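# Move red foam block or yellow sponge to desk

## Task

Look at the shelves at the far end of the aisle. If a red foam block is there, place it on the desk; otherwise place the yellow sponge from the coffee table on the desk. All other objects must stay on their own shelf, table or counter. The task fails if the coffee table is not standing upright at the end, or if the robot falls over or ends tilted. An object counts as placed only if it rests on the desk by itself, not held there by the robot.

## Robot and tools

Robot: TidyBot++, a single-arm mobile manipulator. The base is 0.54 m long, 0.50 m wide and 0.38 m high and rolls on four powered casters. On top sits one seven-joint arm with a two-finger parallel gripper. The shoulder is 0.12 m ahead of the base centre and 0.68 m above the floor. Segment lengths: upper arm 0.42 m, forearm 0.31 m, hand 0.31 m (wrist to the hand point). The arm begins folded, hand pointing down, sticking out up to 0.08 m beyond the base front, elbow up to 1.15 m high. Cameras: base_camera (fixed on the base, 644x364) and wrist_camera (fisheye, 644x476, looking along the hand).

Frames: the base frame has its origin on the floor below the base centre, x forward, y left, z up. hand_pose is reported in this frame and marks the point midway between the finger pads; its z axis runs out along the fingers and the fingers close along its y axis. The odometry frame is the base frame as it was at the start of the scene. base_odometry heading is positive to the left, range -3.142 to 3.142; it counts wheel rotation, so slip shows up as travel, and drift of a few cm and several degrees builds up over many moves. base_tilt is in degrees, forward and right positive, with up to about 1 degree of constant bias.

execute_actions(actions, cameras): actions is a list holding one action or none (empty list only reports state and images). An action may contain base, joints, speeds. base holds exactly one relative command, an offset from where the base last measured itself: translate_m (metres, forward +, -2 to 2), strafe_m (metres, left +, -2 to 2) or rotate_rad (radians, counter-clockwise from above +, -6.3 to 6.3). joints is a set of absolute targets keyed by name, in radians: joint_1_rad (any angle; rotates whole arm about vertical, positive is clockwise from above, opposite to rotate_rad), joint_2_rad shoulder -2.249 to 2.249, joint_3_rad any angle, joint_4_rad elbow -2.579 to 2.579, joint_5_rad any angle, joint_6_rad wrist -2.099 to 2.099, joint_7_rad any angle (hand pointing down: positive turns counter-clockwise from above; at 1.57 fingers open left/right), and gripper_pos 0 (open, ~85 mm gap) to 1 (closed); gap is about 85 x (1 - gripper_pos) mm. Unbounded joints take the short way, so turn in steps below half a turn. speeds caps a motion's top speed for this action: translate_m and strafe_m 0.05 to 0.5 m/s, rotate_rad 0.1 to 1.57 rad/s (defaults are the maxima). Base moves needing more than 8.667 s, and any action over 15 s, are refused; unknown keys or out-of-range values refuse the whole call. cameras: list of base_camera, wrist_camera or all; omitted/null means all, [] none. Motions start together. Joints or base left out may still be driving toward an older target.

Arm geometry shortcut: with joint_1_rad 0, joint_3_rad 3.14, joint_5_rad 0 (near the start), the arm moves in the vertical plane along base x. Angles from vertical (forward +): upper arm = j2, forearm = j2 - j4, hand = j2 - j4 - j6. Hand reach ahead of the shoulder is the sum of length*sin(angle), height above it the sum of length*cos(angle). A downward hand reaches at most about 0.94 m above the floor, and only near the base. Joint tolerances for done: ±0.039 for joints 1-4, ±0.056 for 5-7, ±0.03 for gripper.

Result lines: base_status and joint_status give how each motion ended. done means reached (for the base, wheels turned enough, even if slipping or blocked short). off_target: stopped away from target, maybe still pushing. contact_stop/time_out (base only): target dropped, holding in place. joint command not followed plus cause: a self-collision check withheld the arm targets (gripper still acts); not_followed joints may be retried each action until fixed. on_its_own lists uncommanded changes. motor_effort is percent of max, peak in brackets, noisy with bias. ARM HIT means the arm struck the base or itself hard. MOTOR HOT warns of heating at 60 °C; OVER-TEMPERATURE FAULT at 75 °C lets the arm sink and shows limit_stop_at_motor_heat; resend targets. A torque fault (joints 1-4 over 104.5 N m, 5-7 over 51.3) freezes the arm and gripper for 10 s and skips the rest of the call. If a call reports a stop, later calls in the same reply are not run. For gripper at 1: done means nothing grasped, off_target means an object stopped the fingers.

Accuracy: friction and sag leave the hand 1-2 cm off, more when stretched or loaded. To correct, send each joint its last command plus (desired minus read). While holding something, never command a joint to its read angle. Trust camera images over hand_pose. Closed fingertips extend about 20 mm beyond the hand point.

wait(seconds 0-10): nothing new commanded; returns state and images. zoom_image(camera, region [x0,y0,x1,y1] pixels, at most 504x504) enlarges the latest full image. read_manual(section "licences") returns licence text only. finished_scene(scene) ends the current scene irreversibly; the goal must already hold without the robot's help.

Avoid: dropping, slamming or shoving objects; driving while the arm is caught on something high (tipping risk); pushing sideways on a raised hand; driving the arm into furniture; knocking over the coffee table. A blocked base keeps pushing and may still say done. Backing away or retracting the arm rights a leaning robot. Loose objects may occasionally be nudged by outside pushes. The simulation keeps running while you think, with the last command held.

Each tool is called after "Call:" as name(argument=value, ...) on one line, values as JSON.

## Session

Call:
execute_actions(actions=[{"joints":{"joint_2_rad":-0.3,"joint_4_rad":-2.0,"joint_6_rad":-0.1}}])

Scene clock: 1.73 s.
base_odometry: x=+0.000 y=+0.000 heading=+0.000 (m, m, rad; odometry frame)
base_tilt: forward=+0.1 right=+0.0 (deg)
base_status: not commanded
joint_positions: joint_1_rad=+0.007 joint_2_rad=-0.320 joint_3_rad=+3.130 joint_4_rad=-2.009 joint_5_rad=-0.023 joint_6_rad=-0.114 joint_7_rad=+1.597 gripper_pos=+0.000
joint_status: all done
motor_effort: joint_1_rad=+0(0) joint_2_rad=-9(9) joint_3_rad=+2(1) joint_4_rad=+21(22) joint_5_rad=+0(1) joint_6_rad=+8(9) joint_7_rad=+0(1) (%)
hand_pose: x=+0.6016 y=+0.0050 z=+0.9723 quat_wxyz=(+0.000, +0.784, +0.005, +0.620) (m; base frame)
pictures: base_camera, wrist_camera
Images, in order (width x height): base_camera 644x364, wrist_camera 644x476.

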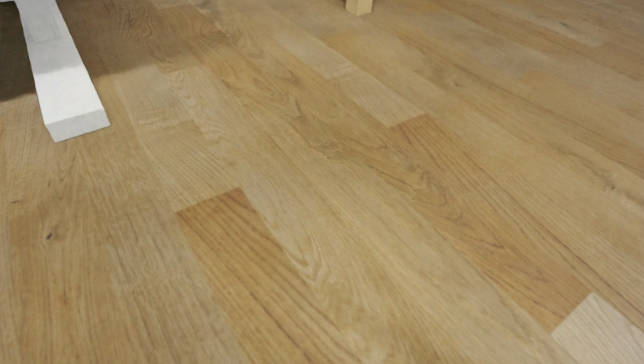

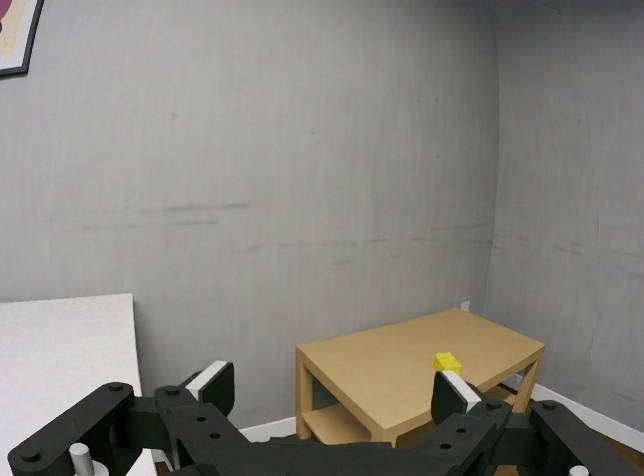

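Call:
execute_actions(actions=[{"base":{"rotate_rad":-1.6},"joints":{"joint_6_rad":-0.3}}])

Call:
execute_actions(actions=[{"base":{"rotate_rad":-1.6}}])

Scene clock: 6.53 s.
base_odometry: x=+0.000 y=+0.000 heading=-1.598 (m, m, rad; odometry frame)
base_tilt: forward=+0.1 right=+0.0 (deg)
base_status: done
joint_positions: joint_1_rad=+0.008 joint_2_rad=-0.310 joint_3_rad=+3.134 joint_4_rad=-2.006 joint_5_rad=-0.023 joint_6_rad=-0.297 joint_7_rad=+1.597 gripper_pos=+0.000
joint_status: all done
motor_effort: joint_1_rad=+0(2) joint_2_rad=-8(10) joint_3_rad=+2(3) joint_4_rad=+21(23) joint_5_rad=+0(0) joint_6_rad=+8(9) joint_7_rad=+1(1) (%)
hand_pose: x=+0.5863 y=+0.0034 z=+0.9159 quat_wxyz=(+0.000, +0.839, +0.004, +0.543) (m; base frame)
pictures: base_camera, wrist_camera
Images, in order (width x height): base_camera 644x364, wrist_camera 644x476.

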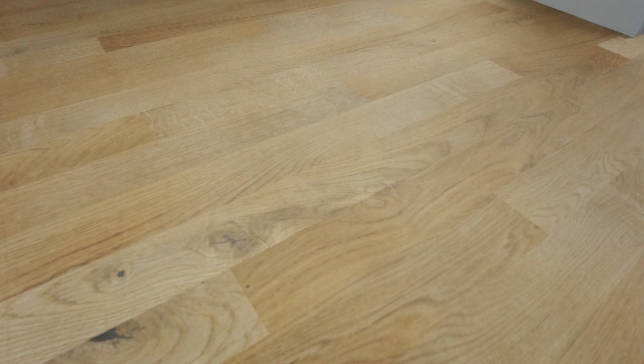

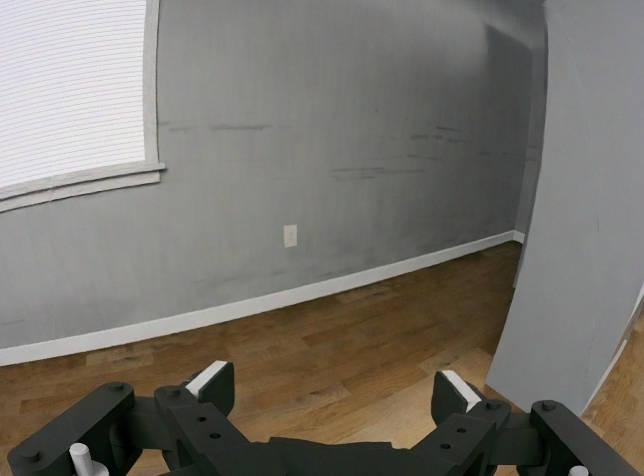

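Scene clock: 8.83 s.
base_odometry: x=+0.000 y=+0.000 heading=+3.087 (m, m, rad; odometry frame)
base_tilt: forward=+0.1 right=+0.0 (deg)
base_status: done
joint_positions: joint_1_rad=+0.009 joint_2_rad=-0.310 joint_3_rad=+3.135 joint_4_rad=-2.006 joint_5_rad=-0.023 joint_6_rad=-0.297 joint_7_rad=+1.597 gripper_pos=+0.000
joint_status: not commanded
motor_effort: joint_1_rad=+0(1) joint_2_rad=-9(10) joint_3_rad=+2(4) joint_4_rad=+21(21) joint_5_rad=+0(0) joint_6_rad=+8(8) joint_7_rad=+1(1) (%)
hand_pose: x=+0.5864 y=+0.0029 z=+0.9156 quat_wxyz=(+0.000, +0.840, +0.003, +0.543) (m; base frame)
pictures: base_camera, wrist_camera
Images, in order (width x height): base_camera 644x364, wrist_camera 644x476.

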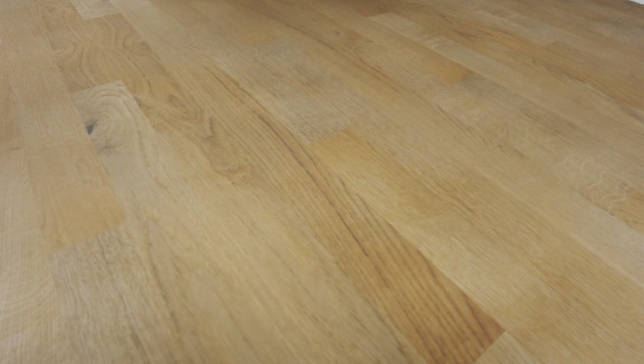

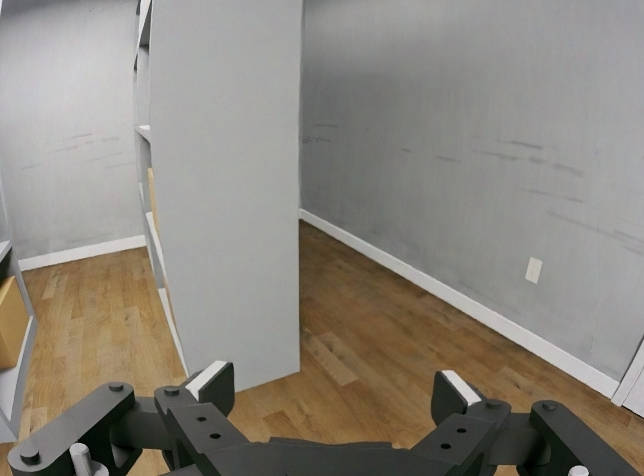

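Call:
execute_actions(actions=[{"base":{"rotate_rad":0.5}}])

Call:
execute_actions(actions=[{"base":{"translate_m":0.7}}])

Scene clock: 13.23 s.
base_odometry: x=+0.000 y=+0.000 heading=-2.703 (m, m, rad; odometry frame)
base_tilt: forward=+0.1 right=+0.0 (deg)
base_status: rotate_rad time_out (by the wheels' count: +0.493 of +0.500)
joint_positions: joint_1_rad=+0.006 joint_2_rad=-0.310 joint_3_rad=+3.129 joint_4_rad=-2.006 joint_5_rad=-0.023 joint_6_rad=-0.297 joint_7_rad=+1.597 gripper_pos=+0.000
joint_status: not commanded
motor_effort: joint_1_rad=+0(1) joint_2_rad=-8(9) joint_3_rad=+1(3) joint_4_rad=+21(22) joint_5_rad=+1(0) joint_6_rad=+7(8) joint_7_rad=+1(0) (%)
hand_pose: x=+0.5863 y=+0.0072 z=+0.9156 quat_wxyz=(-0.002, +0.840, +0.007, +0.543) (m; base frame)
pictures: base_camera, wrist_camera
Images, in order (width x height): base_camera 644x364, wrist_camera 644x476.

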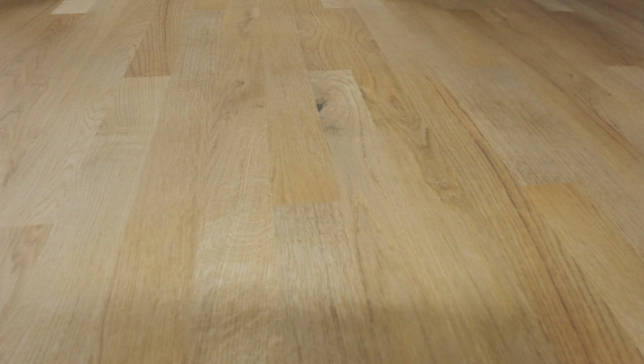

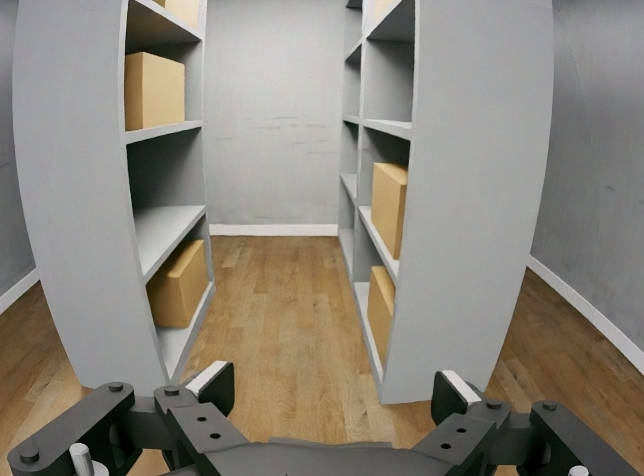

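not run: a stop came earlier in this reply.

Call:
execute_actions(actions=[{"base":{"rotate_rad":0.12}}], cameras=[])

Call:
execute_actions(actions=[{"base":{"translate_m":1.2}}])

Scene clock: 17.70 s.
base_odometry: x=+0.000 y=+0.000 heading=-2.585 (m, m, rad; odometry frame)
base_tilt: forward=+0.0 right=+0.0 (deg)
base_status: done
joint_positions: joint_1_rad=+0.004 joint_2_rad=-0.310 joint_3_rad=+3.126 joint_4_rad=-2.006 joint_5_rad=-0.023 joint_6_rad=-0.297 joint_7_rad=+1.597 gripper_pos=+0.000
joint_status: not commanded
motor_effort: joint_1_rad=+0(2) joint_2_rad=-8(9) joint_3_rad=+1(3) joint_4_rad=+21(22) joint_5_rad=+0(0) joint_6_rad=+8(8) joint_7_rad=+1(1) (%)
hand_pose: x=+0.5863 y=+0.0093 z=+0.9156 quat_wxyz=(-0.002, +0.840, +0.009, +0.543) (m; base frame)
pictures: none
No camera images: the call's "cameras" was empty. Leave "cameras" out to get every camera's image.

Scene clock: 21.47 s.
base_odometry: x=-1.018 y=-0.636 heading=-2.584 (m, m, rad; odometry frame)
base_tilt: forward=+0.1 right=+0.0 (deg)
base_status: done
joint_positions: joint_1_rad=+0.004 joint_2_rad=-0.306 joint_3_rad=+3.126 joint_4_rad=-2.006 joint_5_rad=-0.023 joint_6_rad=-0.297 joint_7_rad=+1.597 gripper_pos=+0.000
joint_status: not commanded
motor_effort: joint_1_rad=+0(1) joint_2_rad=-8(11) joint_3_rad=+2(3) joint_4_rad=+21(22) joint_5_rad=+0(0) joint_6_rad=+8(8) joint_7_rad=+1(1) (%)
hand_pose: x=+0.5873 y=+0.0093 z=+0.9135 quat_wxyz=(-0.003, +0.841, +0.009, +0.541) (m; base frame)
pictures: base_camera, wrist_camera
Images, in order (width x height): base_camera 644x364, wrist_camera 644x476.

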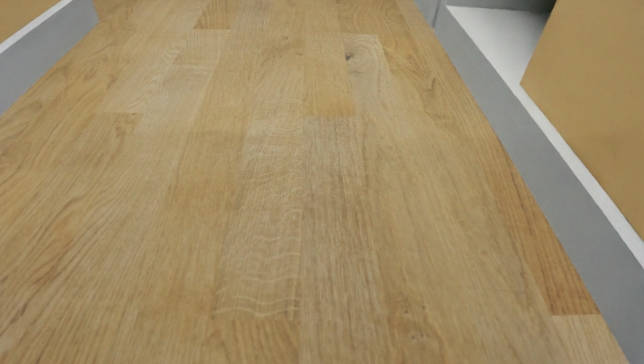

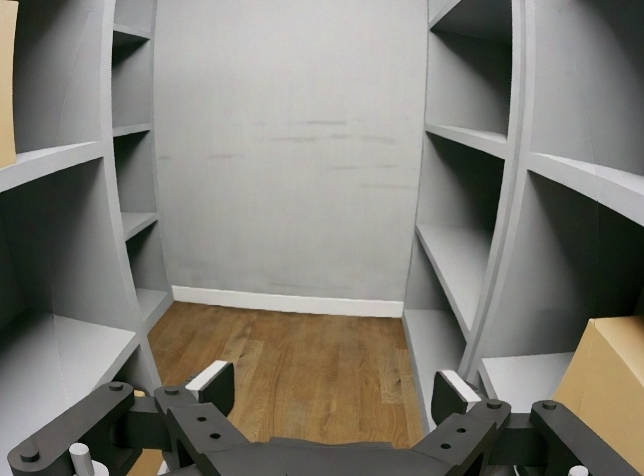

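Call:
execute_actions(actions=[{"base":{"strafe_m":0.15},"joints":{"joint_2_rad":-0.9,"joint_4_rad":-2.3,"joint_6_rad":-0.4}}], cameras=[])

Call:
execute_actions(actions=[{"base":{"translate_m":0.9},"joints":{"joint_1_rad":-0.8}}])

Call:
execute_actions(actions=[{"joints":{"joint_1_rad":0.9}}])

Scene clock: 26.47 s.
base_odometry: x=-0.939 y=-0.764 heading=-2.584 (m, m, rad; odometry frame)
base_tilt: forward=+0.1 right=+0.0 (deg)
base_status: done
joint_positions: joint_1_rad=+0.005 joint_2_rad=-0.888 joint_3_rad=+3.127 joint_4_rad=-2.285 joint_5_rad=-0.023 joint_6_rad=-0.380 joint_7_rad=+1.597 gripper_pos=+0.000
joint_status: all done
motor_effort: joint_1_rad=+0(1) joint_2_rad=+9(10) joint_3_rad=+2(4) joint_4_rad=+21(22) joint_5_rad=-1(0) joint_6_rad=+8(7) joint_7_rad=+1(1) (%)
hand_pose: x=+0.4067 y=+0.0084 z=+0.9377 quat_wxyz=(+0.001, +0.776, +0.010, +0.631) (m; base frame)
pictures: none
No camera images: the call's "cameras" was empty. Leave "cameras" out to get every camera's image.

Scene clock: 29.63 s.
base_odometry: x=-1.702 y=-1.241 heading=-2.584 (m, m, rad; odometry frame)
base_tilt: forward=+0.1 right=+0.0 (deg)
base_status: done
joint_positions: joint_1_rad=-0.791 joint_2_rad=-0.892 joint_3_rad=+3.127 joint_4_rad=-2.286 joint_5_rad=-0.023 joint_6_rad=-0.382 joint_7_rad=+1.597 gripper_pos=+0.000
joint_status: all done
motor_effort: joint_1_rad=+0(1) joint_2_rad=+8(12) joint_3_rad=+2(3) joint_4_rad=+21(22) joint_5_rad=-1(1) joint_6_rad=+8(8) joint_7_rad=+1(1) (%)
hand_pose: x=+0.3137 y=+0.2105 z=+0.9375 quat_wxyz=(-0.243, +0.711, +0.310, +0.582) (m; base frame)
pictures: base_camera, wrist_camera
Images, in order (width x height): base_camera 644x364, wrist_camera 644x476.

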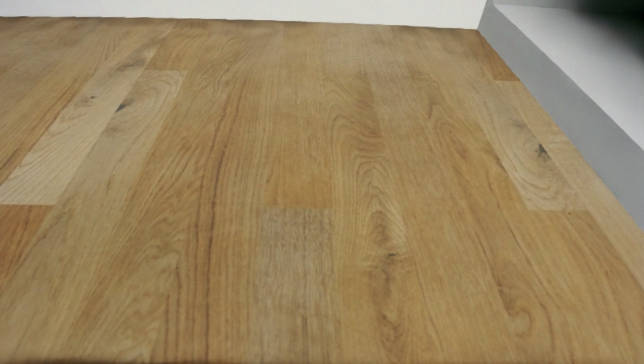

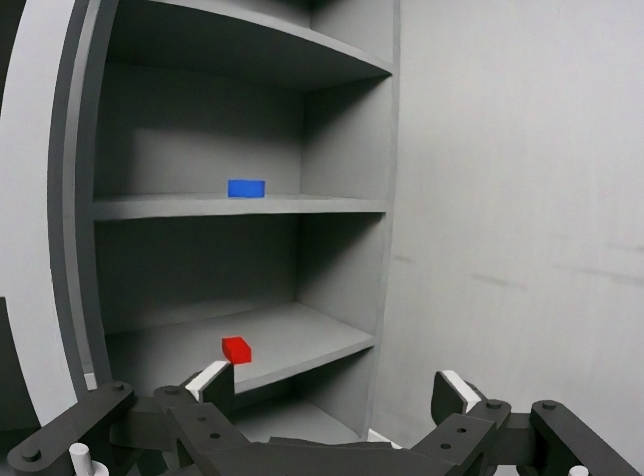

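Scene clock: 32.53 s.
base_odometry: x=-1.702 y=-1.241 heading=-2.584 (m, m, rad; odometry frame)
base_tilt: forward=+0.1 right=+0.0 (deg)
base_status: not commanded
joint_positions: joint_1_rad=+0.891 joint_2_rad=-0.892 joint_3_rad=+3.127 joint_4_rad=-2.286 joint_5_rad=-0.023 joint_6_rad=-0.382 joint_7_rad=+1.597 gripper_pos=+0.000
joint_status: all done
motor_effort: joint_1_rad=+0(1) joint_2_rad=+9(9) joint_3_rad=+2(2) joint_4_rad=+21(21) joint_5_rad=+0(0) joint_6_rad=+8(8) joint_7_rad=+1(0) (%)
hand_pose: x=+0.3068 y=-0.2167 z=+0.9375 quat_wxyz=(+0.271, +0.705, -0.323, +0.569) (m; base frame)
pictures: base_camera, wrist_camera
Images, in order (width x height): base_camera 644x364, wrist_camera 644x476.

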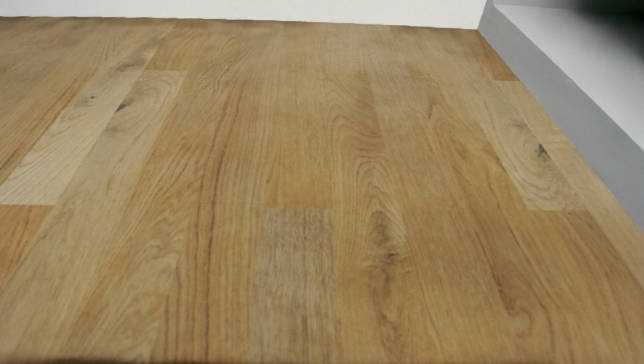

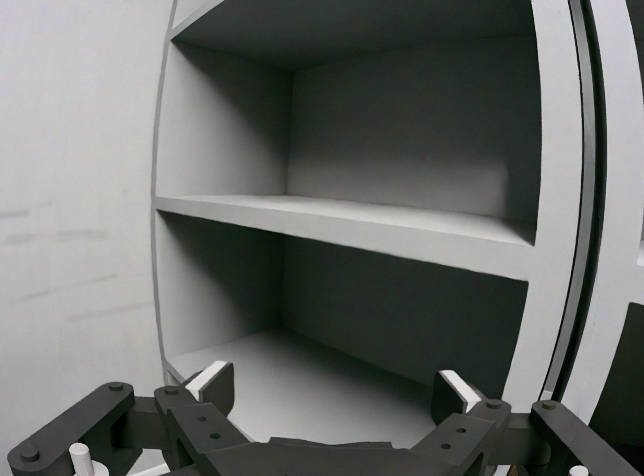

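Call:
execute_actions(actions=[{"base":{"translate_m":0.45},"joints":{"joint_1_rad":-1.57,"joint_6_rad":-0.7}}])

Scene clock: 38.27 s.
base_odometry: x=-2.084 y=-1.480 heading=-2.583 (m, m, rad; odometry frame)
base_tilt: forward=+0.1 right=+0.0 (deg)
base_status: done
joint_positions: joint_1_rad=-1.560 joint_2_rad=-0.893 joint_3_rad=+3.127 joint_4_rad=-2.287 joint_5_rad=-0.023 joint_6_rad=-0.679 joint_7_rad=+1.597 gripper_pos=+0.000
joint_status: all done
motor_effort: joint_1_rad=+0(1) joint_2_rad=+9(12) joint_3_rad=+2(2) joint_4_rad=+21(22) joint_5_rad=+0(1) joint_6_rad=+7(8) joint_7_rad=+1(1) (%)
hand_pose: x=+0.1115 y=+0.2545 z=+0.8507 quat_wxyz=(-0.359, +0.602, +0.616, +0.361) (m; base frame)
pictures: base_camera, wrist_camera
Images, in order (width x height): base_camera 644x364, wrist_camera 644x476.

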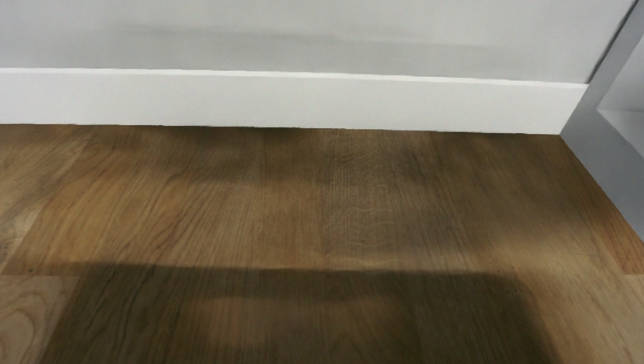

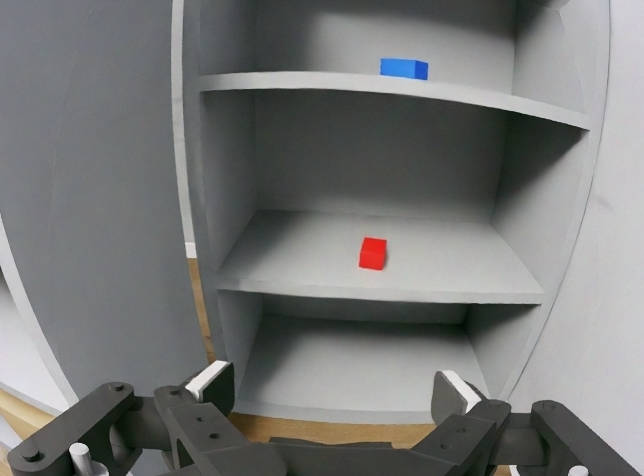

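Call:
execute_actions(actions=[{"base":{"translate_m":0.115},"joints":{"joint_2_rad":0.59,"joint_4_rad":-2.27,"joint_6_rad":0.86}}])

Scene clock: 45.60 s.
base_odometry: x=-2.181 y=-1.541 heading=-2.583 (m, m, rad; odometry frame)
base_tilt: forward=+0.1 right=-0.1 (deg)
base_status: done
joint_positions: joint_1_rad=-1.561 joint_2_rad=+0.580 joint_3_rad=+3.129 joint_4_rad=-2.287 joint_5_rad=-0.023 joint_6_rad=+0.840 joint_7_rad=+1.597 gripper_pos=+0.000
joint_status: all done
motor_effort: joint_1_rad=+0(1) joint_2_rad=-28(29) joint_3_rad=+0(3) joint_4_rad=+9(22) joint_5_rad=+0(1) joint_6_rad=+8(8) joint_7_rad=+1(1) (%)
hand_pose: x=+0.1217 y=+0.5953 z=+0.5945 quat_wxyz=(-0.369, +0.601, +0.599, +0.379) (m; base frame)
pictures: base_camera, wrist_camera
Images, in order (width x height): base_camera 644x364, wrist_camera 644x476.

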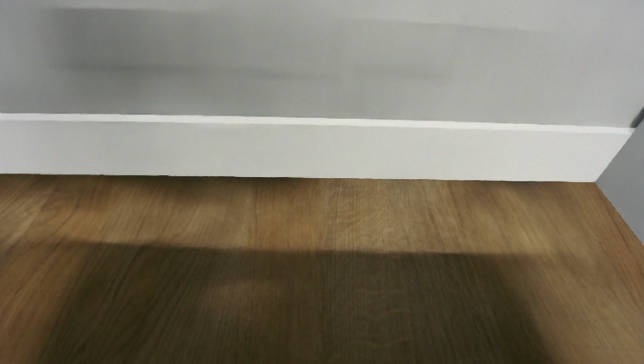

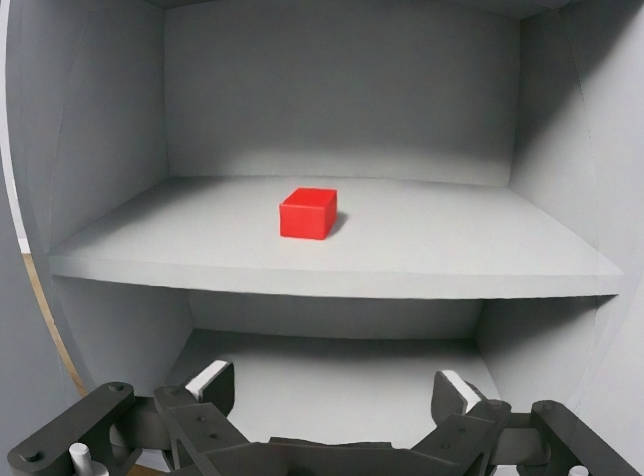

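Call:
execute_actions(actions=[{"base":{"translate_m":-0.022},"joints":{"joint_2_rad":0.53}}], cameras=[])

Call:
execute_actions(actions=[{"base":{"strafe_m":0.2}}])

Scene clock: 49.47 s.
base_odometry: x=-2.162 y=-1.529 heading=-2.583 (m, m, rad; odometry frame)
base_tilt: forward=+0.1 right=+0.0 (deg)
base_status: done
joint_positions: joint_1_rad=-1.573 joint_2_rad=+0.540 joint_3_rad=+3.128 joint_4_rad=-2.284 joint_5_rad=-0.023 joint_6_rad=+0.841 joint_7_rad=+1.597 gripper_pos=+0.000
joint_status: all done
motor_effort: joint_1_rad=+0(3) joint_2_rad=-28(31) joint_3_rad=+0(2) joint_4_rad=+10(10) joint_5_rad=+0(0) joint_6_rad=+8(8) joint_7_rad=+1(1) (%)
hand_pose: x=+0.1146 y=+0.5996 z=+0.6197 quat_wxyz=(-0.384, +0.589, +0.594, +0.390) (m; base frame)
pictures: none
No camera images: the call's "cameras" was empty. Leave "cameras" out to get every camera's image.

Scene clock: 51.07 s.
base_odometry: x=-2.057 y=-1.699 heading=-2.584 (m, m, rad; odometry frame)
base_tilt: forward=+0.0 right=+0.0 (deg)
base_status: done
joint_positions: joint_1_rad=-1.573 joint_2_rad=+0.539 joint_3_rad=+3.128 joint_4_rad=-2.277 joint_5_rad=-0.023 joint_6_rad=+0.842 joint_7_rad=+1.597 gripper_pos=+0.000
joint_status: not commanded
motor_effort: joint_1_rad=+0(1) joint_2_rad=-27(30) joint_3_rad=+0(0) joint_4_rad=+10(11) joint_5_rad=+0(0) joint_6_rad=+8(8) joint_7_rad=+1(1) (%)
hand_pose: x=+0.1146 y=+0.6029 z=+0.6233 quat_wxyz=(-0.387, +0.587, +0.592, +0.393) (m; base frame)
pictures: base_camera, wrist_camera
Images, in order (width x height): base_camera 644x364, wrist_camera 644x476.

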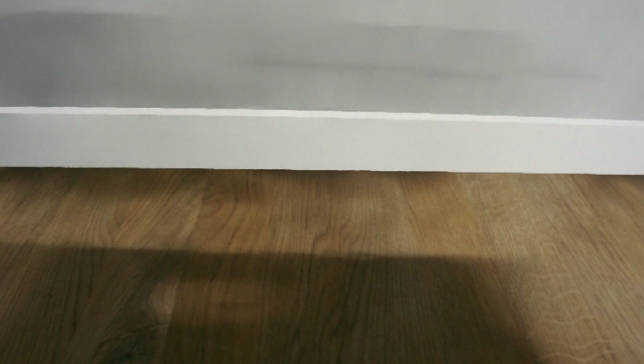

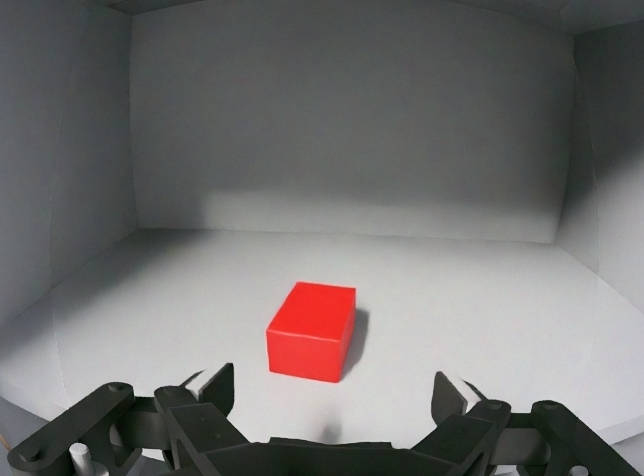

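Call:
execute_actions(actions=[{"base":{"translate_m":-0.015},"joints":{"joint_2_rad":0.65}}], cameras=[])

Call:
execute_actions(actions=[{"base":{"strafe_m":0.14}}])

Scene clock: 55.57 s.
base_odometry: x=-2.044 y=-1.691 heading=-2.584 (m, m, rad; odometry frame)
base_tilt: forward=+0.1 right=-0.1 (deg)
base_status: done
joint_positions: joint_1_rad=-1.573 joint_2_rad=+0.645 joint_3_rad=+3.128 joint_4_rad=-2.277 joint_5_rad=-0.023 joint_6_rad=+0.843 joint_7_rad=+1.597 gripper_pos=+0.000
joint_status: all done
motor_effort: joint_1_rad=+0(3) joint_2_rad=-29(30) joint_3_rad=+0(2) joint_4_rad=+8(10) joint_5_rad=+0(1) joint_6_rad=+7(8) joint_7_rad=+1(1) (%)
hand_pose: x=+0.1144 y=+0.5933 z=+0.5596 quat_wxyz=(-0.356, +0.607, +0.613, +0.361) (m; base frame)
pictures: none
No camera images: the call's "cameras" was empty. Leave "cameras" out to get every camera's image.

Scene clock: 57.00 s.
base_odometry: x=-1.969 y=-1.810 heading=-2.584 (m, m, rad; odometry frame)
base_tilt: forward=+0.1 right=-0.1 (deg)
base_status: done
joint_positions: joint_1_rad=-1.573 joint_2_rad=+0.646 joint_3_rad=+3.128 joint_4_rad=-2.273 joint_5_rad=-0.023 joint_6_rad=+0.843 joint_7_rad=+1.597 gripper_pos=+0.000
joint_status: not commanded
motor_effort: joint_1_rad=+0(3) joint_2_rad=-29(32) joint_3_rad=+0(2) joint_4_rad=+8(9) joint_5_rad=+0(0) joint_6_rad=+7(8) joint_7_rad=+1(1) (%)
hand_pose: x=+0.1144 y=+0.5950 z=+0.5608 quat_wxyz=(-0.357, +0.606, +0.612, +0.362) (m; base frame)
pictures: base_camera, wrist_camera
Images, in order (width x height): base_camera 644x364, wrist_camera 644x476.

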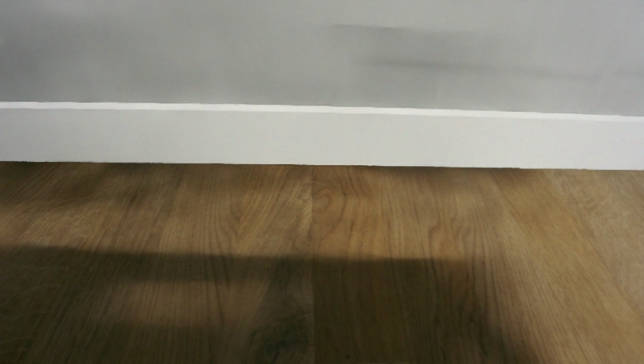

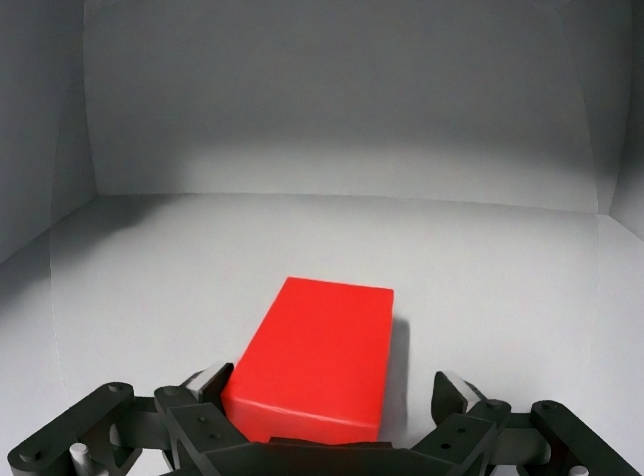

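Call:
execute_actions(actions=[{"base":{"translate_m":-0.01},"joints":{"joint_2_rad":0.675}}], cameras=[])

Call:
execute_actions(actions=[{"joints":{"gripper_pos":1}}])

Scene clock: 59.23 s.
base_odometry: x=-1.961 y=-1.805 heading=-2.584 (m, m, rad; odometry frame)
base_tilt: forward=+0.0 right=-0.1 (deg)
base_status: done
joint_positions: joint_1_rad=-1.572 joint_2_rad=+0.662 joint_3_rad=+3.129 joint_4_rad=-2.273 joint_5_rad=-0.023 joint_6_rad=+0.843 joint_7_rad=+1.597 gripper_pos=+0.000
joint_status: all done
motor_effort: joint_1_rad=+0(4) joint_2_rad=-29(30) joint_3_rad=+0(2) joint_4_rad=+8(9) joint_5_rad=+0(2) joint_6_rad=+7(8) joint_7_rad=+1(0) (%)
hand_pose: x=+0.1155 y=+0.5931 z=+0.5515 quat_wxyz=(-0.352, +0.609, +0.614, +0.357) (m; base frame)
pictures: none
No camera images: the call's "cameras" was empty. Leave "cameras" out to get every camera's image.

Scene clock: 60.33 s.
base_odometry: x=-1.961 y=-1.805 heading=-2.584 (m, m, rad; odometry frame)
base_tilt: forward=+0.1 right=-0.1 (deg)
base_status: not commanded
joint_positions: joint_1_rad=-1.572 joint_2_rad=+0.662 joint_3_rad=+3.129 joint_4_rad=-2.273 joint_5_rad=-0.023 joint_6_rad=+0.847 joint_7_rad=+1.597 gripper_pos=+0.376
joint_status: gripper_pos off_target (ended at +0.376, target +1.000)
motor_effort: joint_1_rad=+0(0) joint_2_rad=-28(29) joint_3_rad=+0(0) joint_4_rad=+7(8) joint_5_rad=+0(1) joint_6_rad=+6(7) joint_7_rad=+0(1) (%)
hand_pose: x=+0.1155 y=+0.5937 z=+0.5524 quat_wxyz=(-0.353, +0.609, +0.613, +0.359) (m; base frame)
pictures: base_camera, wrist_camera
Images, in order (width x height): base_camera 644x364, wrist_camera 644x476.

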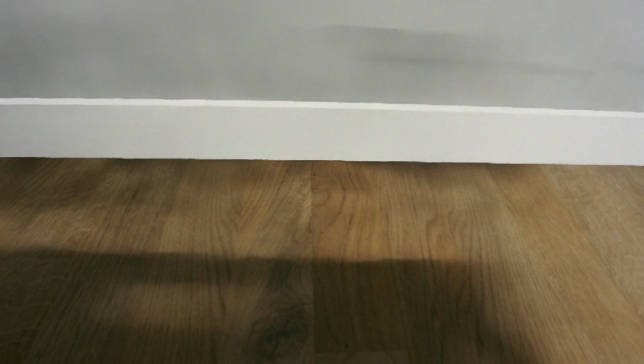

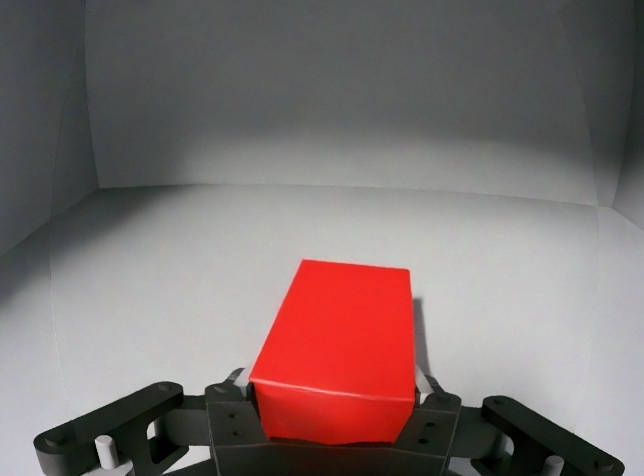

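Call:
execute_actions(actions=[{"joints":{"joint_2_rad":0.58}}], cameras=[])

Call:
execute_actions(actions=[{"base":{"strafe_m":-0.34}}], cameras=[])

Call:
execute_actions(actions=[{"joints":{"joint_2_rad":-0.5,"joint_6_rad":-0.4}}], cameras=[])

Call:
execute_actions(actions=[{"joints":{"joint_1_rad":-3.14}}], cameras=[])

Call:
execute_actions(actions=[{"base":{"translate_m":-2},"joints":{"joint_2_rad":-0.7,"joint_6_rad":-0.3}}])

Call:
execute_actions(actions=[{"base":{"translate_m":-0.6}}])

Scene clock: 65.33 s.
base_odometry: x=-1.961 y=-1.805 heading=-2.584 (m, m, rad; odometry frame)
base_tilt: forward=+0.1 right=+0.0 (deg)
base_status: not commanded
joint_positions: joint_1_rad=-1.572 joint_2_rad=+0.591 joint_3_rad=+3.129 joint_4_rad=-2.273 joint_5_rad=-0.023 joint_6_rad=+0.847 joint_7_rad=+1.597 gripper_pos=+0.376
joint_status: all done
motor_effort: joint_1_rad=+0(0) joint_2_rad=-29(31) joint_3_rad=+1(1) joint_4_rad=+9(10) joint_5_rad=+0(0) joint_6_rad=+8(8) joint_7_rad=+0(0) (%)
hand_pose: x=+0.1155 y=+0.6014 z=+0.5949 quat_wxyz=(-0.374, +0.596, +0.600, +0.380) (m; base frame)
pictures: none
No camera images: the call's "cameras" was empty. Leave "cameras" out to get every camera's image.

Scene clock: 67.33 s.
base_odometry: x=-2.140 y=-1.516 heading=-2.585 (m, m, rad; odometry frame)
base_tilt: forward=+0.1 right=-0.1 (deg)
base_status: done
joint_positions: joint_1_rad=-1.572 joint_2_rad=+0.590 joint_3_rad=+3.129 joint_4_rad=-2.273 joint_5_rad=-0.023 joint_6_rad=+0.847 joint_7_rad=+1.597 gripper_pos=+0.376
joint_status: not commanded
motor_effort: joint_1_rad=+0(1) joint_2_rad=-29(33) joint_3_rad=+0(1) joint_4_rad=+9(11) joint_5_rad=+0(0) joint_6_rad=+8(8) joint_7_rad=+1(1) (%)
hand_pose: x=+0.1157 y=+0.6014 z=+0.5955 quat_wxyz=(-0.374, +0.596, +0.600, +0.381) (m; base frame)
pictures: none
No camera images: the call's "cameras" was empty. Leave "cameras" out to get every camera's image.

Scene clock: 69.70 s.
base_odometry: x=-2.140 y=-1.516 heading=-2.585 (m, m, rad; odometry frame)
base_tilt: forward=+0.1 right=+0.0 (deg)
base_status: not commanded
joint_positions: joint_1_rad=-1.572 joint_2_rad=-0.488 joint_3_rad=+3.129 joint_4_rad=-2.273 joint_5_rad=-0.023 joint_6_rad=-0.384 joint_7_rad=+1.597 gripper_pos=+0.376
joint_status: all done
motor_effort: joint_1_rad=+0(0) joint_2_rad=-3(31) joint_3_rad=+1(0) joint_4_rad=+21(21) joint_5_rad=+0(0) joint_6_rad=+7(9) joint_7_rad=+1(1) (%)
hand_pose: x=+0.1098 y=+0.3670 z=+0.8111 quat_wxyz=(-0.332, +0.617, +0.633, +0.328) (m; base frame)
pictures: none
No camera images: the call's "cameras" was empty. Leave "cameras" out to get every camera's image.

Scene clock: 72.50 s.
base_odometry: x=-2.140 y=-1.516 heading=-2.585 (m, m, rad; odometry frame)
base_tilt: forward=+0.0 right=+0.0 (deg)
base_status: not commanded
joint_positions: joint_1_rad=-3.130 joint_2_rad=-0.488 joint_3_rad=+3.129 joint_4_rad=-2.273 joint_5_rad=-0.023 joint_6_rad=-0.384 joint_7_rad=+1.597 gripper_pos=+0.376
joint_status: all done
motor_effort: joint_1_rad=+0(0) joint_2_rad=-2(3) joint_3_rad=+2(2) joint_4_rad=+21(21) joint_5_rad=+0(1) joint_6_rad=+7(7) joint_7_rad=+0(0) (%)
hand_pose: x=-0.2481 y=-0.0048 z=+0.8111 quat_wxyz=(-0.467, -0.006, +0.884, +0.000) (m; base frame)
pictures: none
No camera images: the call's "cameras" was empty. Leave "cameras" out to get every camera's image.

Scene clock: 77.80 s.
base_odometry: x=-0.443 y=-0.458 heading=-2.585 (m, m, rad; odometry frame)
base_tilt: forward=+0.0 right=+0.0 (deg)
base_status: done
joint_positions: joint_1_rad=-3.131 joint_2_rad=-0.699 joint_3_rad=+3.129 joint_4_rad=-2.273 joint_5_rad=-0.023 joint_6_rad=-0.320 joint_7_rad=+1.597 gripper_pos=+0.376
joint_status: all done
motor_effort: joint_1_rad=+0(1) joint_2_rad=+3(7) joint_3_rad=+2(2) joint_4_rad=+22(23) joint_5_rad=-1(0) joint_6_rad=+8(8) joint_7_rad=+0(1) (%)
hand_pose: x=-0.2197 y=-0.0049 z=+0.9040 quat_wxyz=(-0.584, -0.006, +0.812, +0.002) (m; base frame)
pictures: base_camera, wrist_camera
Images, in order (width x height): base_camera 644x364, wrist_camera 644x476.

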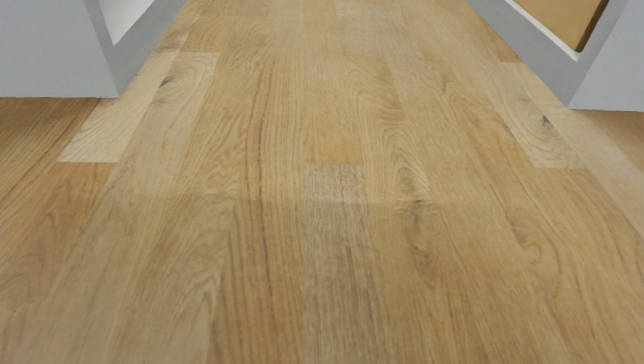

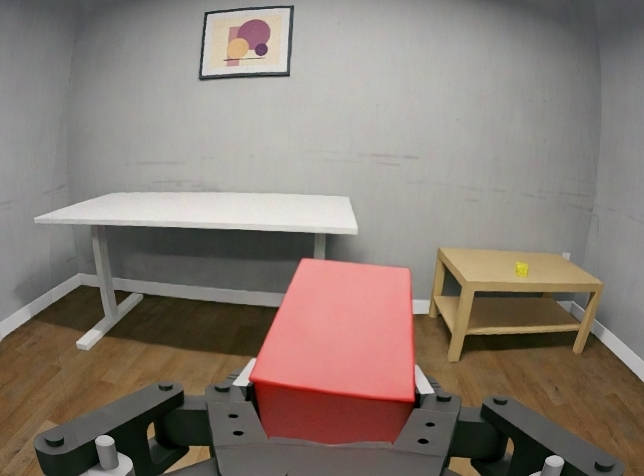

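Scene clock: 80.30 s.
base_odometry: x=+0.066 y=-0.141 heading=-2.584 (m, m, rad; odometry frame)
base_tilt: forward=+0.1 right=+0.0 (deg)
base_status: done
joint_positions: joint_1_rad=-3.131 joint_2_rad=-0.700 joint_3_rad=+3.129 joint_4_rad=-2.273 joint_5_rad=-0.023 joint_6_rad=-0.319 joint_7_rad=+1.597 gripper_pos=+0.376
joint_status: not commanded
motor_effort: joint_1_rad=+0(1) joint_2_rad=+3(6) joint_3_rad=+2(3) joint_4_rad=+22(23) joint_5_rad=+0(0) joint_6_rad=+8(9) joint_7_rad=+0(1) (%)
hand_pose: x=-0.2196 y=-0.0049 z=+0.9042 quat_wxyz=(-0.585, -0.006, +0.811, +0.002) (m; base frame)
pictures: base_camera, wrist_camera
Images, in order (width x height): base_camera 644x364, wrist_camera 644x476.

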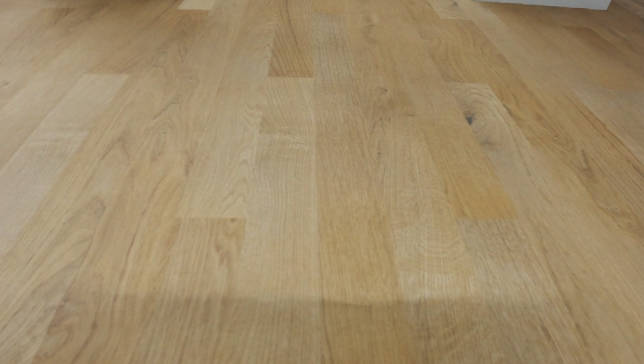

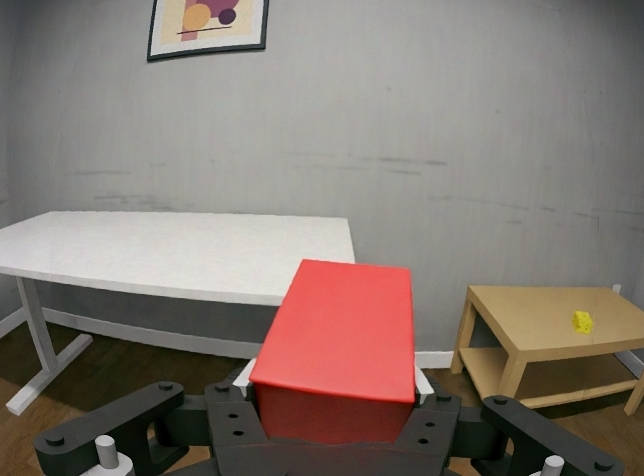

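Call:
execute_actions(actions=[{"base":{"strafe_m":-0.5},"joints":{"joint_2_rad":0.3,"joint_4_rad":-1.3,"joint_6_rad":-0.45}}], cameras=[])

Call:
execute_actions(actions=[{"base":{"translate_m":-0.35},"joints":{"joint_2_rad":0.4,"joint_6_rad":-0.35}}])

Scene clock: 87.77 s.
base_odometry: x=-0.198 y=+0.284 heading=-2.585 (m, m, rad; odometry frame)
base_tilt: forward=+0.1 right=+0.0 (deg)
base_status: done
joint_positions: joint_1_rad=-3.138 joint_2_rad=+0.297 joint_3_rad=+3.127 joint_4_rad=-1.319 joint_5_rad=-0.023 joint_6_rad=-0.431 joint_7_rad=+1.597 gripper_pos=+0.376
joint_status: all done
motor_effort: joint_1_rad=+1(3) joint_2_rad=-31(32) joint_3_rad=+1(4) joint_4_rad=+21(23) joint_5_rad=+0(1) joint_6_rad=+8(9) joint_7_rad=+1(1) (%)
hand_pose: x=-0.5946 y=-0.0106 z=+0.9270 quat_wxyz=(-0.520, -0.008, +0.854, -0.007) (m; base frame)
pictures: none
No camera images: the call's "cameras" was empty. Leave "cameras" out to get every camera's image.

Scene clock: 89.80 s.
base_odometry: x=+0.099 y=+0.469 heading=-2.584 (m, m, rad; odometry frame)
base_tilt: forward=+0.0 right=+0.0 (deg)
base_status: done
joint_positions: joint_1_rad=-3.138 joint_2_rad=+0.396 joint_3_rad=+3.127 joint_4_rad=-1.311 joint_5_rad=-0.023 joint_6_rad=-0.369 joint_7_rad=+1.597 gripper_pos=+0.376
joint_status: all done
motor_effort: joint_1_rad=+0(2) joint_2_rad=-35(38) joint_3_rad=+0(1) joint_4_rad=+22(23) joint_5_rad=+0(1) joint_6_rad=+8(8) joint_7_rad=+0(1) (%)
hand_pose: x=-0.6269 y=-0.0101 z=+0.8762 quat_wxyz=(-0.507, -0.007, +0.862, -0.007) (m; base frame)
pictures: base_camera, wrist_camera
Images, in order (width x height): base_camera 644x364, wrist_camera 644x476.

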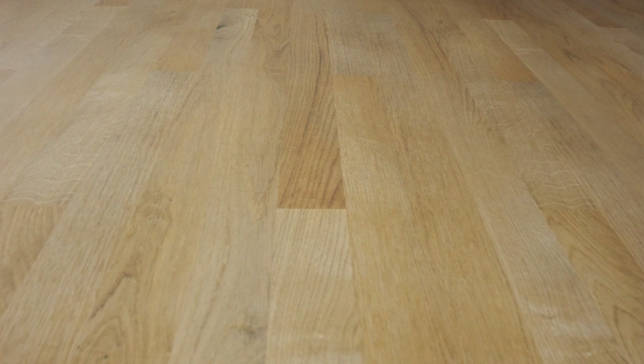

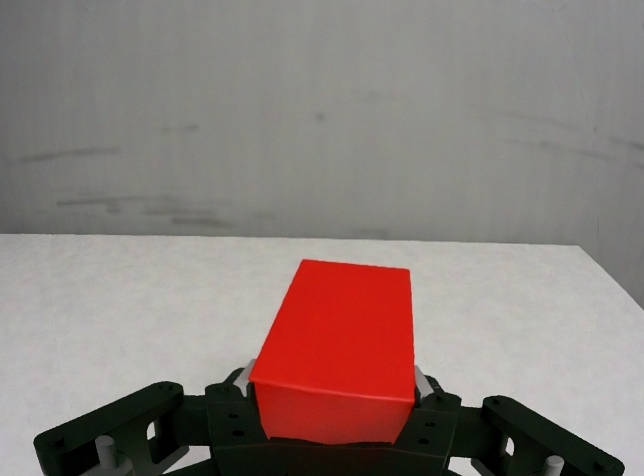

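Call:
execute_actions(actions=[{"base":{"translate_m":-0.1},"joints":{"joint_2_rad":0.62,"joint_6_rad":-0.13}}])

Call:
execute_actions(actions=[{"joints":{"joint_2_rad":0.66}}])

Scene clock: 93.57 s.
base_odometry: x=+0.184 y=+0.523 heading=-2.584 (m, m, rad; odometry frame)
base_tilt: forward=+0.0 right=+0.0 (deg)
base_status: done
joint_positions: joint_1_rad=-3.138 joint_2_rad=+0.629 joint_3_rad=+3.127 joint_4_rad=-1.307 joint_5_rad=-0.023 joint_6_rad=-0.151 joint_7_rad=+1.597 gripper_pos=+0.376
joint_status: all done
motor_effort: joint_1_rad=+0(3) joint_2_rad=-40(48) joint_3_rad=+0(2) joint_4_rad=+20(23) joint_5_rad=+0(1) joint_6_rad=+7(8) joint_7_rad=+1(1) (%)
hand_pose: x=-0.6927 y=-0.0084 z=+0.7564 quat_wxyz=(-0.503, -0.004, +0.864, -0.006) (m; base frame)
pictures: base_camera, wrist_camera
Images, in order (width x height): base_camera 644x364, wrist_camera 644x476.

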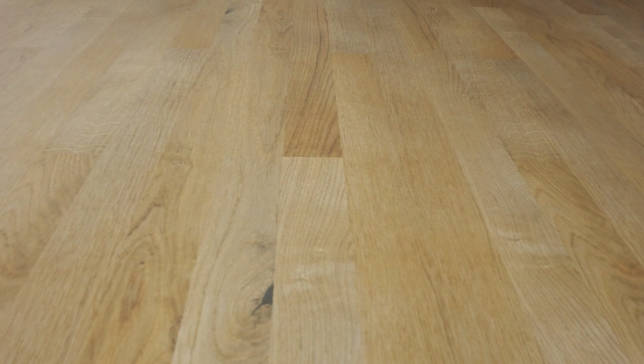

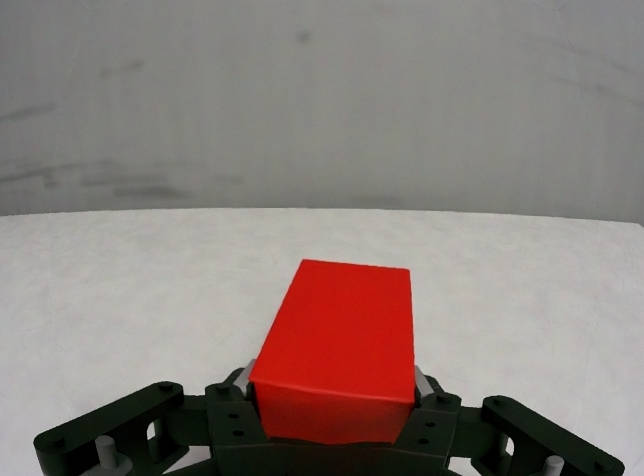

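Scene clock: 94.37 s.
base_odometry: x=+0.184 y=+0.523 heading=-2.584 (m, m, rad; odometry frame)
base_tilt: forward=+0.0 right=+0.0 (deg)
base_status: not commanded
joint_positions: joint_1_rad=-3.138 joint_2_rad=+0.652 joint_3_rad=+3.127 joint_4_rad=-1.307 joint_5_rad=-0.023 joint_6_rad=-0.151 joint_7_rad=+1.597 gripper_pos=+0.376
joint_status: all done
motor_effort: joint_1_rad=+0(0) joint_2_rad=-40(42) joint_3_rad=+0(0) joint_4_rad=+20(21) joint_5_rad=+0(0) joint_6_rad=+7(8) joint_7_rad=+1(1) (%)
hand_pose: x=-0.6943 y=-0.0084 z=+0.7376 quat_wxyz=(-0.493, -0.004, +0.870, -0.006) (m; base frame)
pictures: base_camera, wrist_camera
Images, in order (width x height): base_camera 644x364, wrist_camera 644x476.

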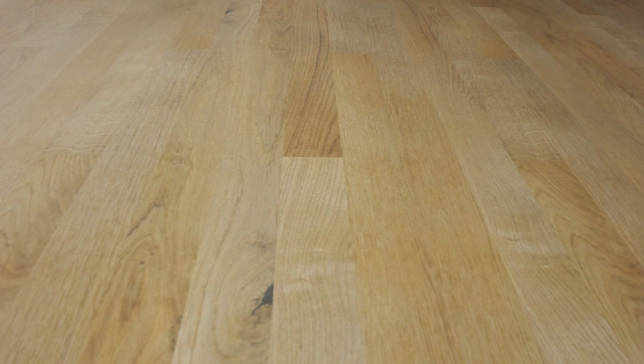

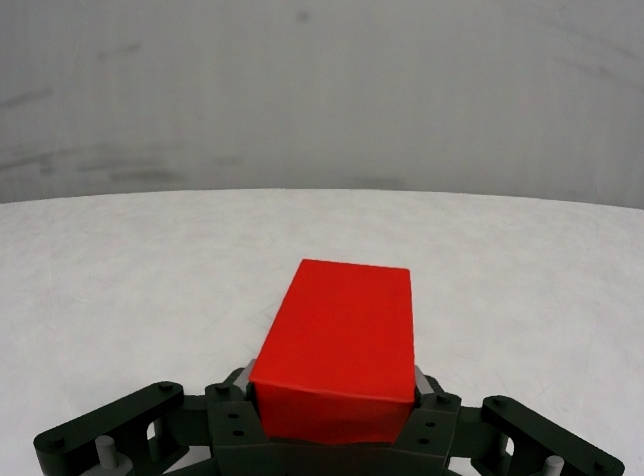

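Call:
execute_actions(actions=[{"joints":{"joint_2_rad":0.73,"joint_6_rad":-0.05}}])

Scene clock: 96.30 s.
base_odometry: x=+0.184 y=+0.523 heading=-2.584 (m, m, rad; odometry frame)
base_tilt: forward=+0.0 right=+0.0 (deg)
base_status: not commanded
joint_positions: joint_1_rad=-3.138 joint_2_rad=+0.689 joint_3_rad=+3.127 joint_4_rad=-1.301 joint_5_rad=-0.023 joint_6_rad=-0.057 joint_7_rad=+1.597 gripper_pos=+0.376
joint_status: joint_2_rad off_target (ended at +0.689, target +0.730); the others done
motor_effort: joint_1_rad=+0(0) joint_2_rad=-37(41) joint_3_rad=+0(0) joint_4_rad=+18(20) joint_5_rad=+0(0) joint_6_rad=+7(8) joint_7_rad=+1(1) (%)
hand_pose: x=-0.7123 y=-0.0076 z=+0.7362 quat_wxyz=(-0.521, -0.003, +0.854, -0.006) (m; base frame)
pictures: base_camera, wrist_camera
Images, in order (width x height): base_camera 644x364, wrist_camera 644x476.

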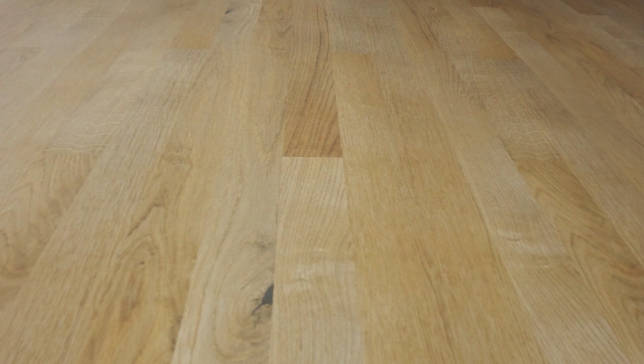

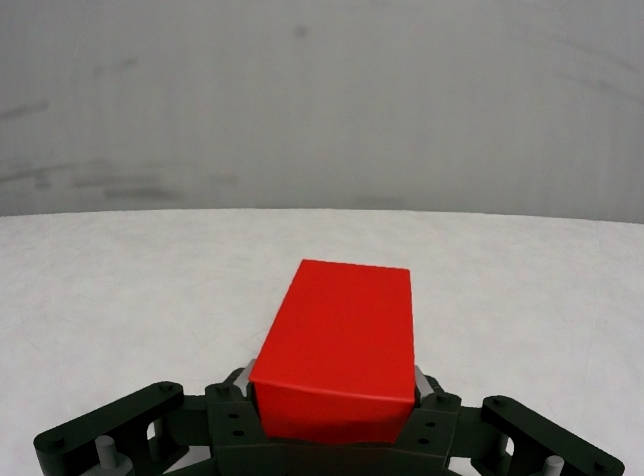

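Call:
execute_actions(actions=[{"joints":{"joint_2_rad":0.69,"gripper_pos":0}}], cameras=[])

Call:
execute_actions(actions=[{"joints":{"joint_2_rad":0.5,"joint_6_rad":-0.3}}])

Call:
finished_scene(scene=1)

Scene clock: 99.93 s.
base_odometry: x=+0.184 y=+0.523 heading=-2.584 (m, m, rad; odometry frame)
base_tilt: forward=+0.0 right=+0.0 (deg)
base_status: not commanded
joint_positions: joint_1_rad=-3.138 joint_2_rad=+0.689 joint_3_rad=+3.127 joint_4_rad=-1.301 joint_5_rad=-0.023 joint_6_rad=-0.057 joint_7_rad=+1.597 gripper_pos=+0.000
joint_status: all done
motor_effort: joint_1_rad=+0(0) joint_2_rad=-41(42) joint_3_rad=+0(0) joint_4_rad=+20(20) joint_5_rad=+0(1) joint_6_rad=+7(8) joint_7_rad=+0(0) (%)
hand_pose: x=-0.7122 y=-0.0076 z=+0.7367 quat_wxyz=(-0.521, -0.003, +0.854, -0.006) (m; base frame)
pictures: none
No camera images: the call's "cameras" was empty. Leave "cameras" out to get every camera's image.

Scene clock: 101.33 s.
base_odometry: x=+0.184 y=+0.523 heading=-2.584 (m, m, rad; odometry frame)
base_tilt: forward=+0.0 right=+0.0 (deg)
base_status: not commanded
joint_positions: joint_1_rad=-3.138 joint_2_rad=+0.495 joint_3_rad=+3.127 joint_4_rad=-1.301 joint_5_rad=-0.023 joint_6_rad=-0.279 joint_7_rad=+1.597 gripper_pos=+0.000
joint_status: all done
motor_effort: joint_1_rad=+0(0) joint_2_rad=-37(44) joint_3_rad=+0(0) joint_4_rad=+21(21) joint_5_rad=+0(0) joint_6_rad=+7(8) joint_7_rad=+1(0) (%)
hand_pose: x=-0.6596 y=-0.0095 z=+0.8320 quat_wxyz=(-0.508, -0.006, +0.861, -0.007) (m; base frame)
pictures: base_camera, wrist_camera
Images, in order (width x height): base_camera 644x364, wrist_camera 644x476.

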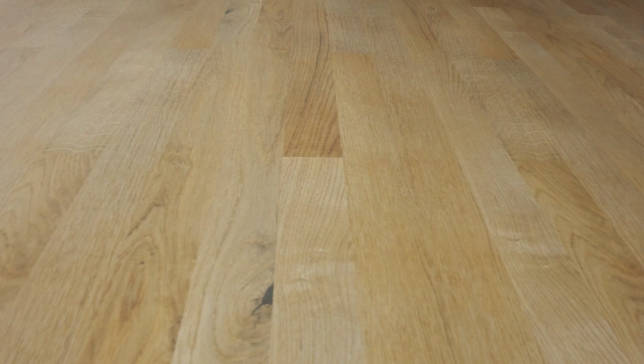

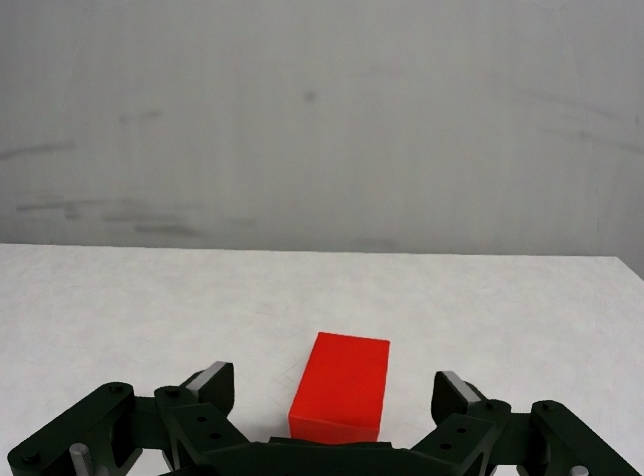

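The scene is finished: the task was done.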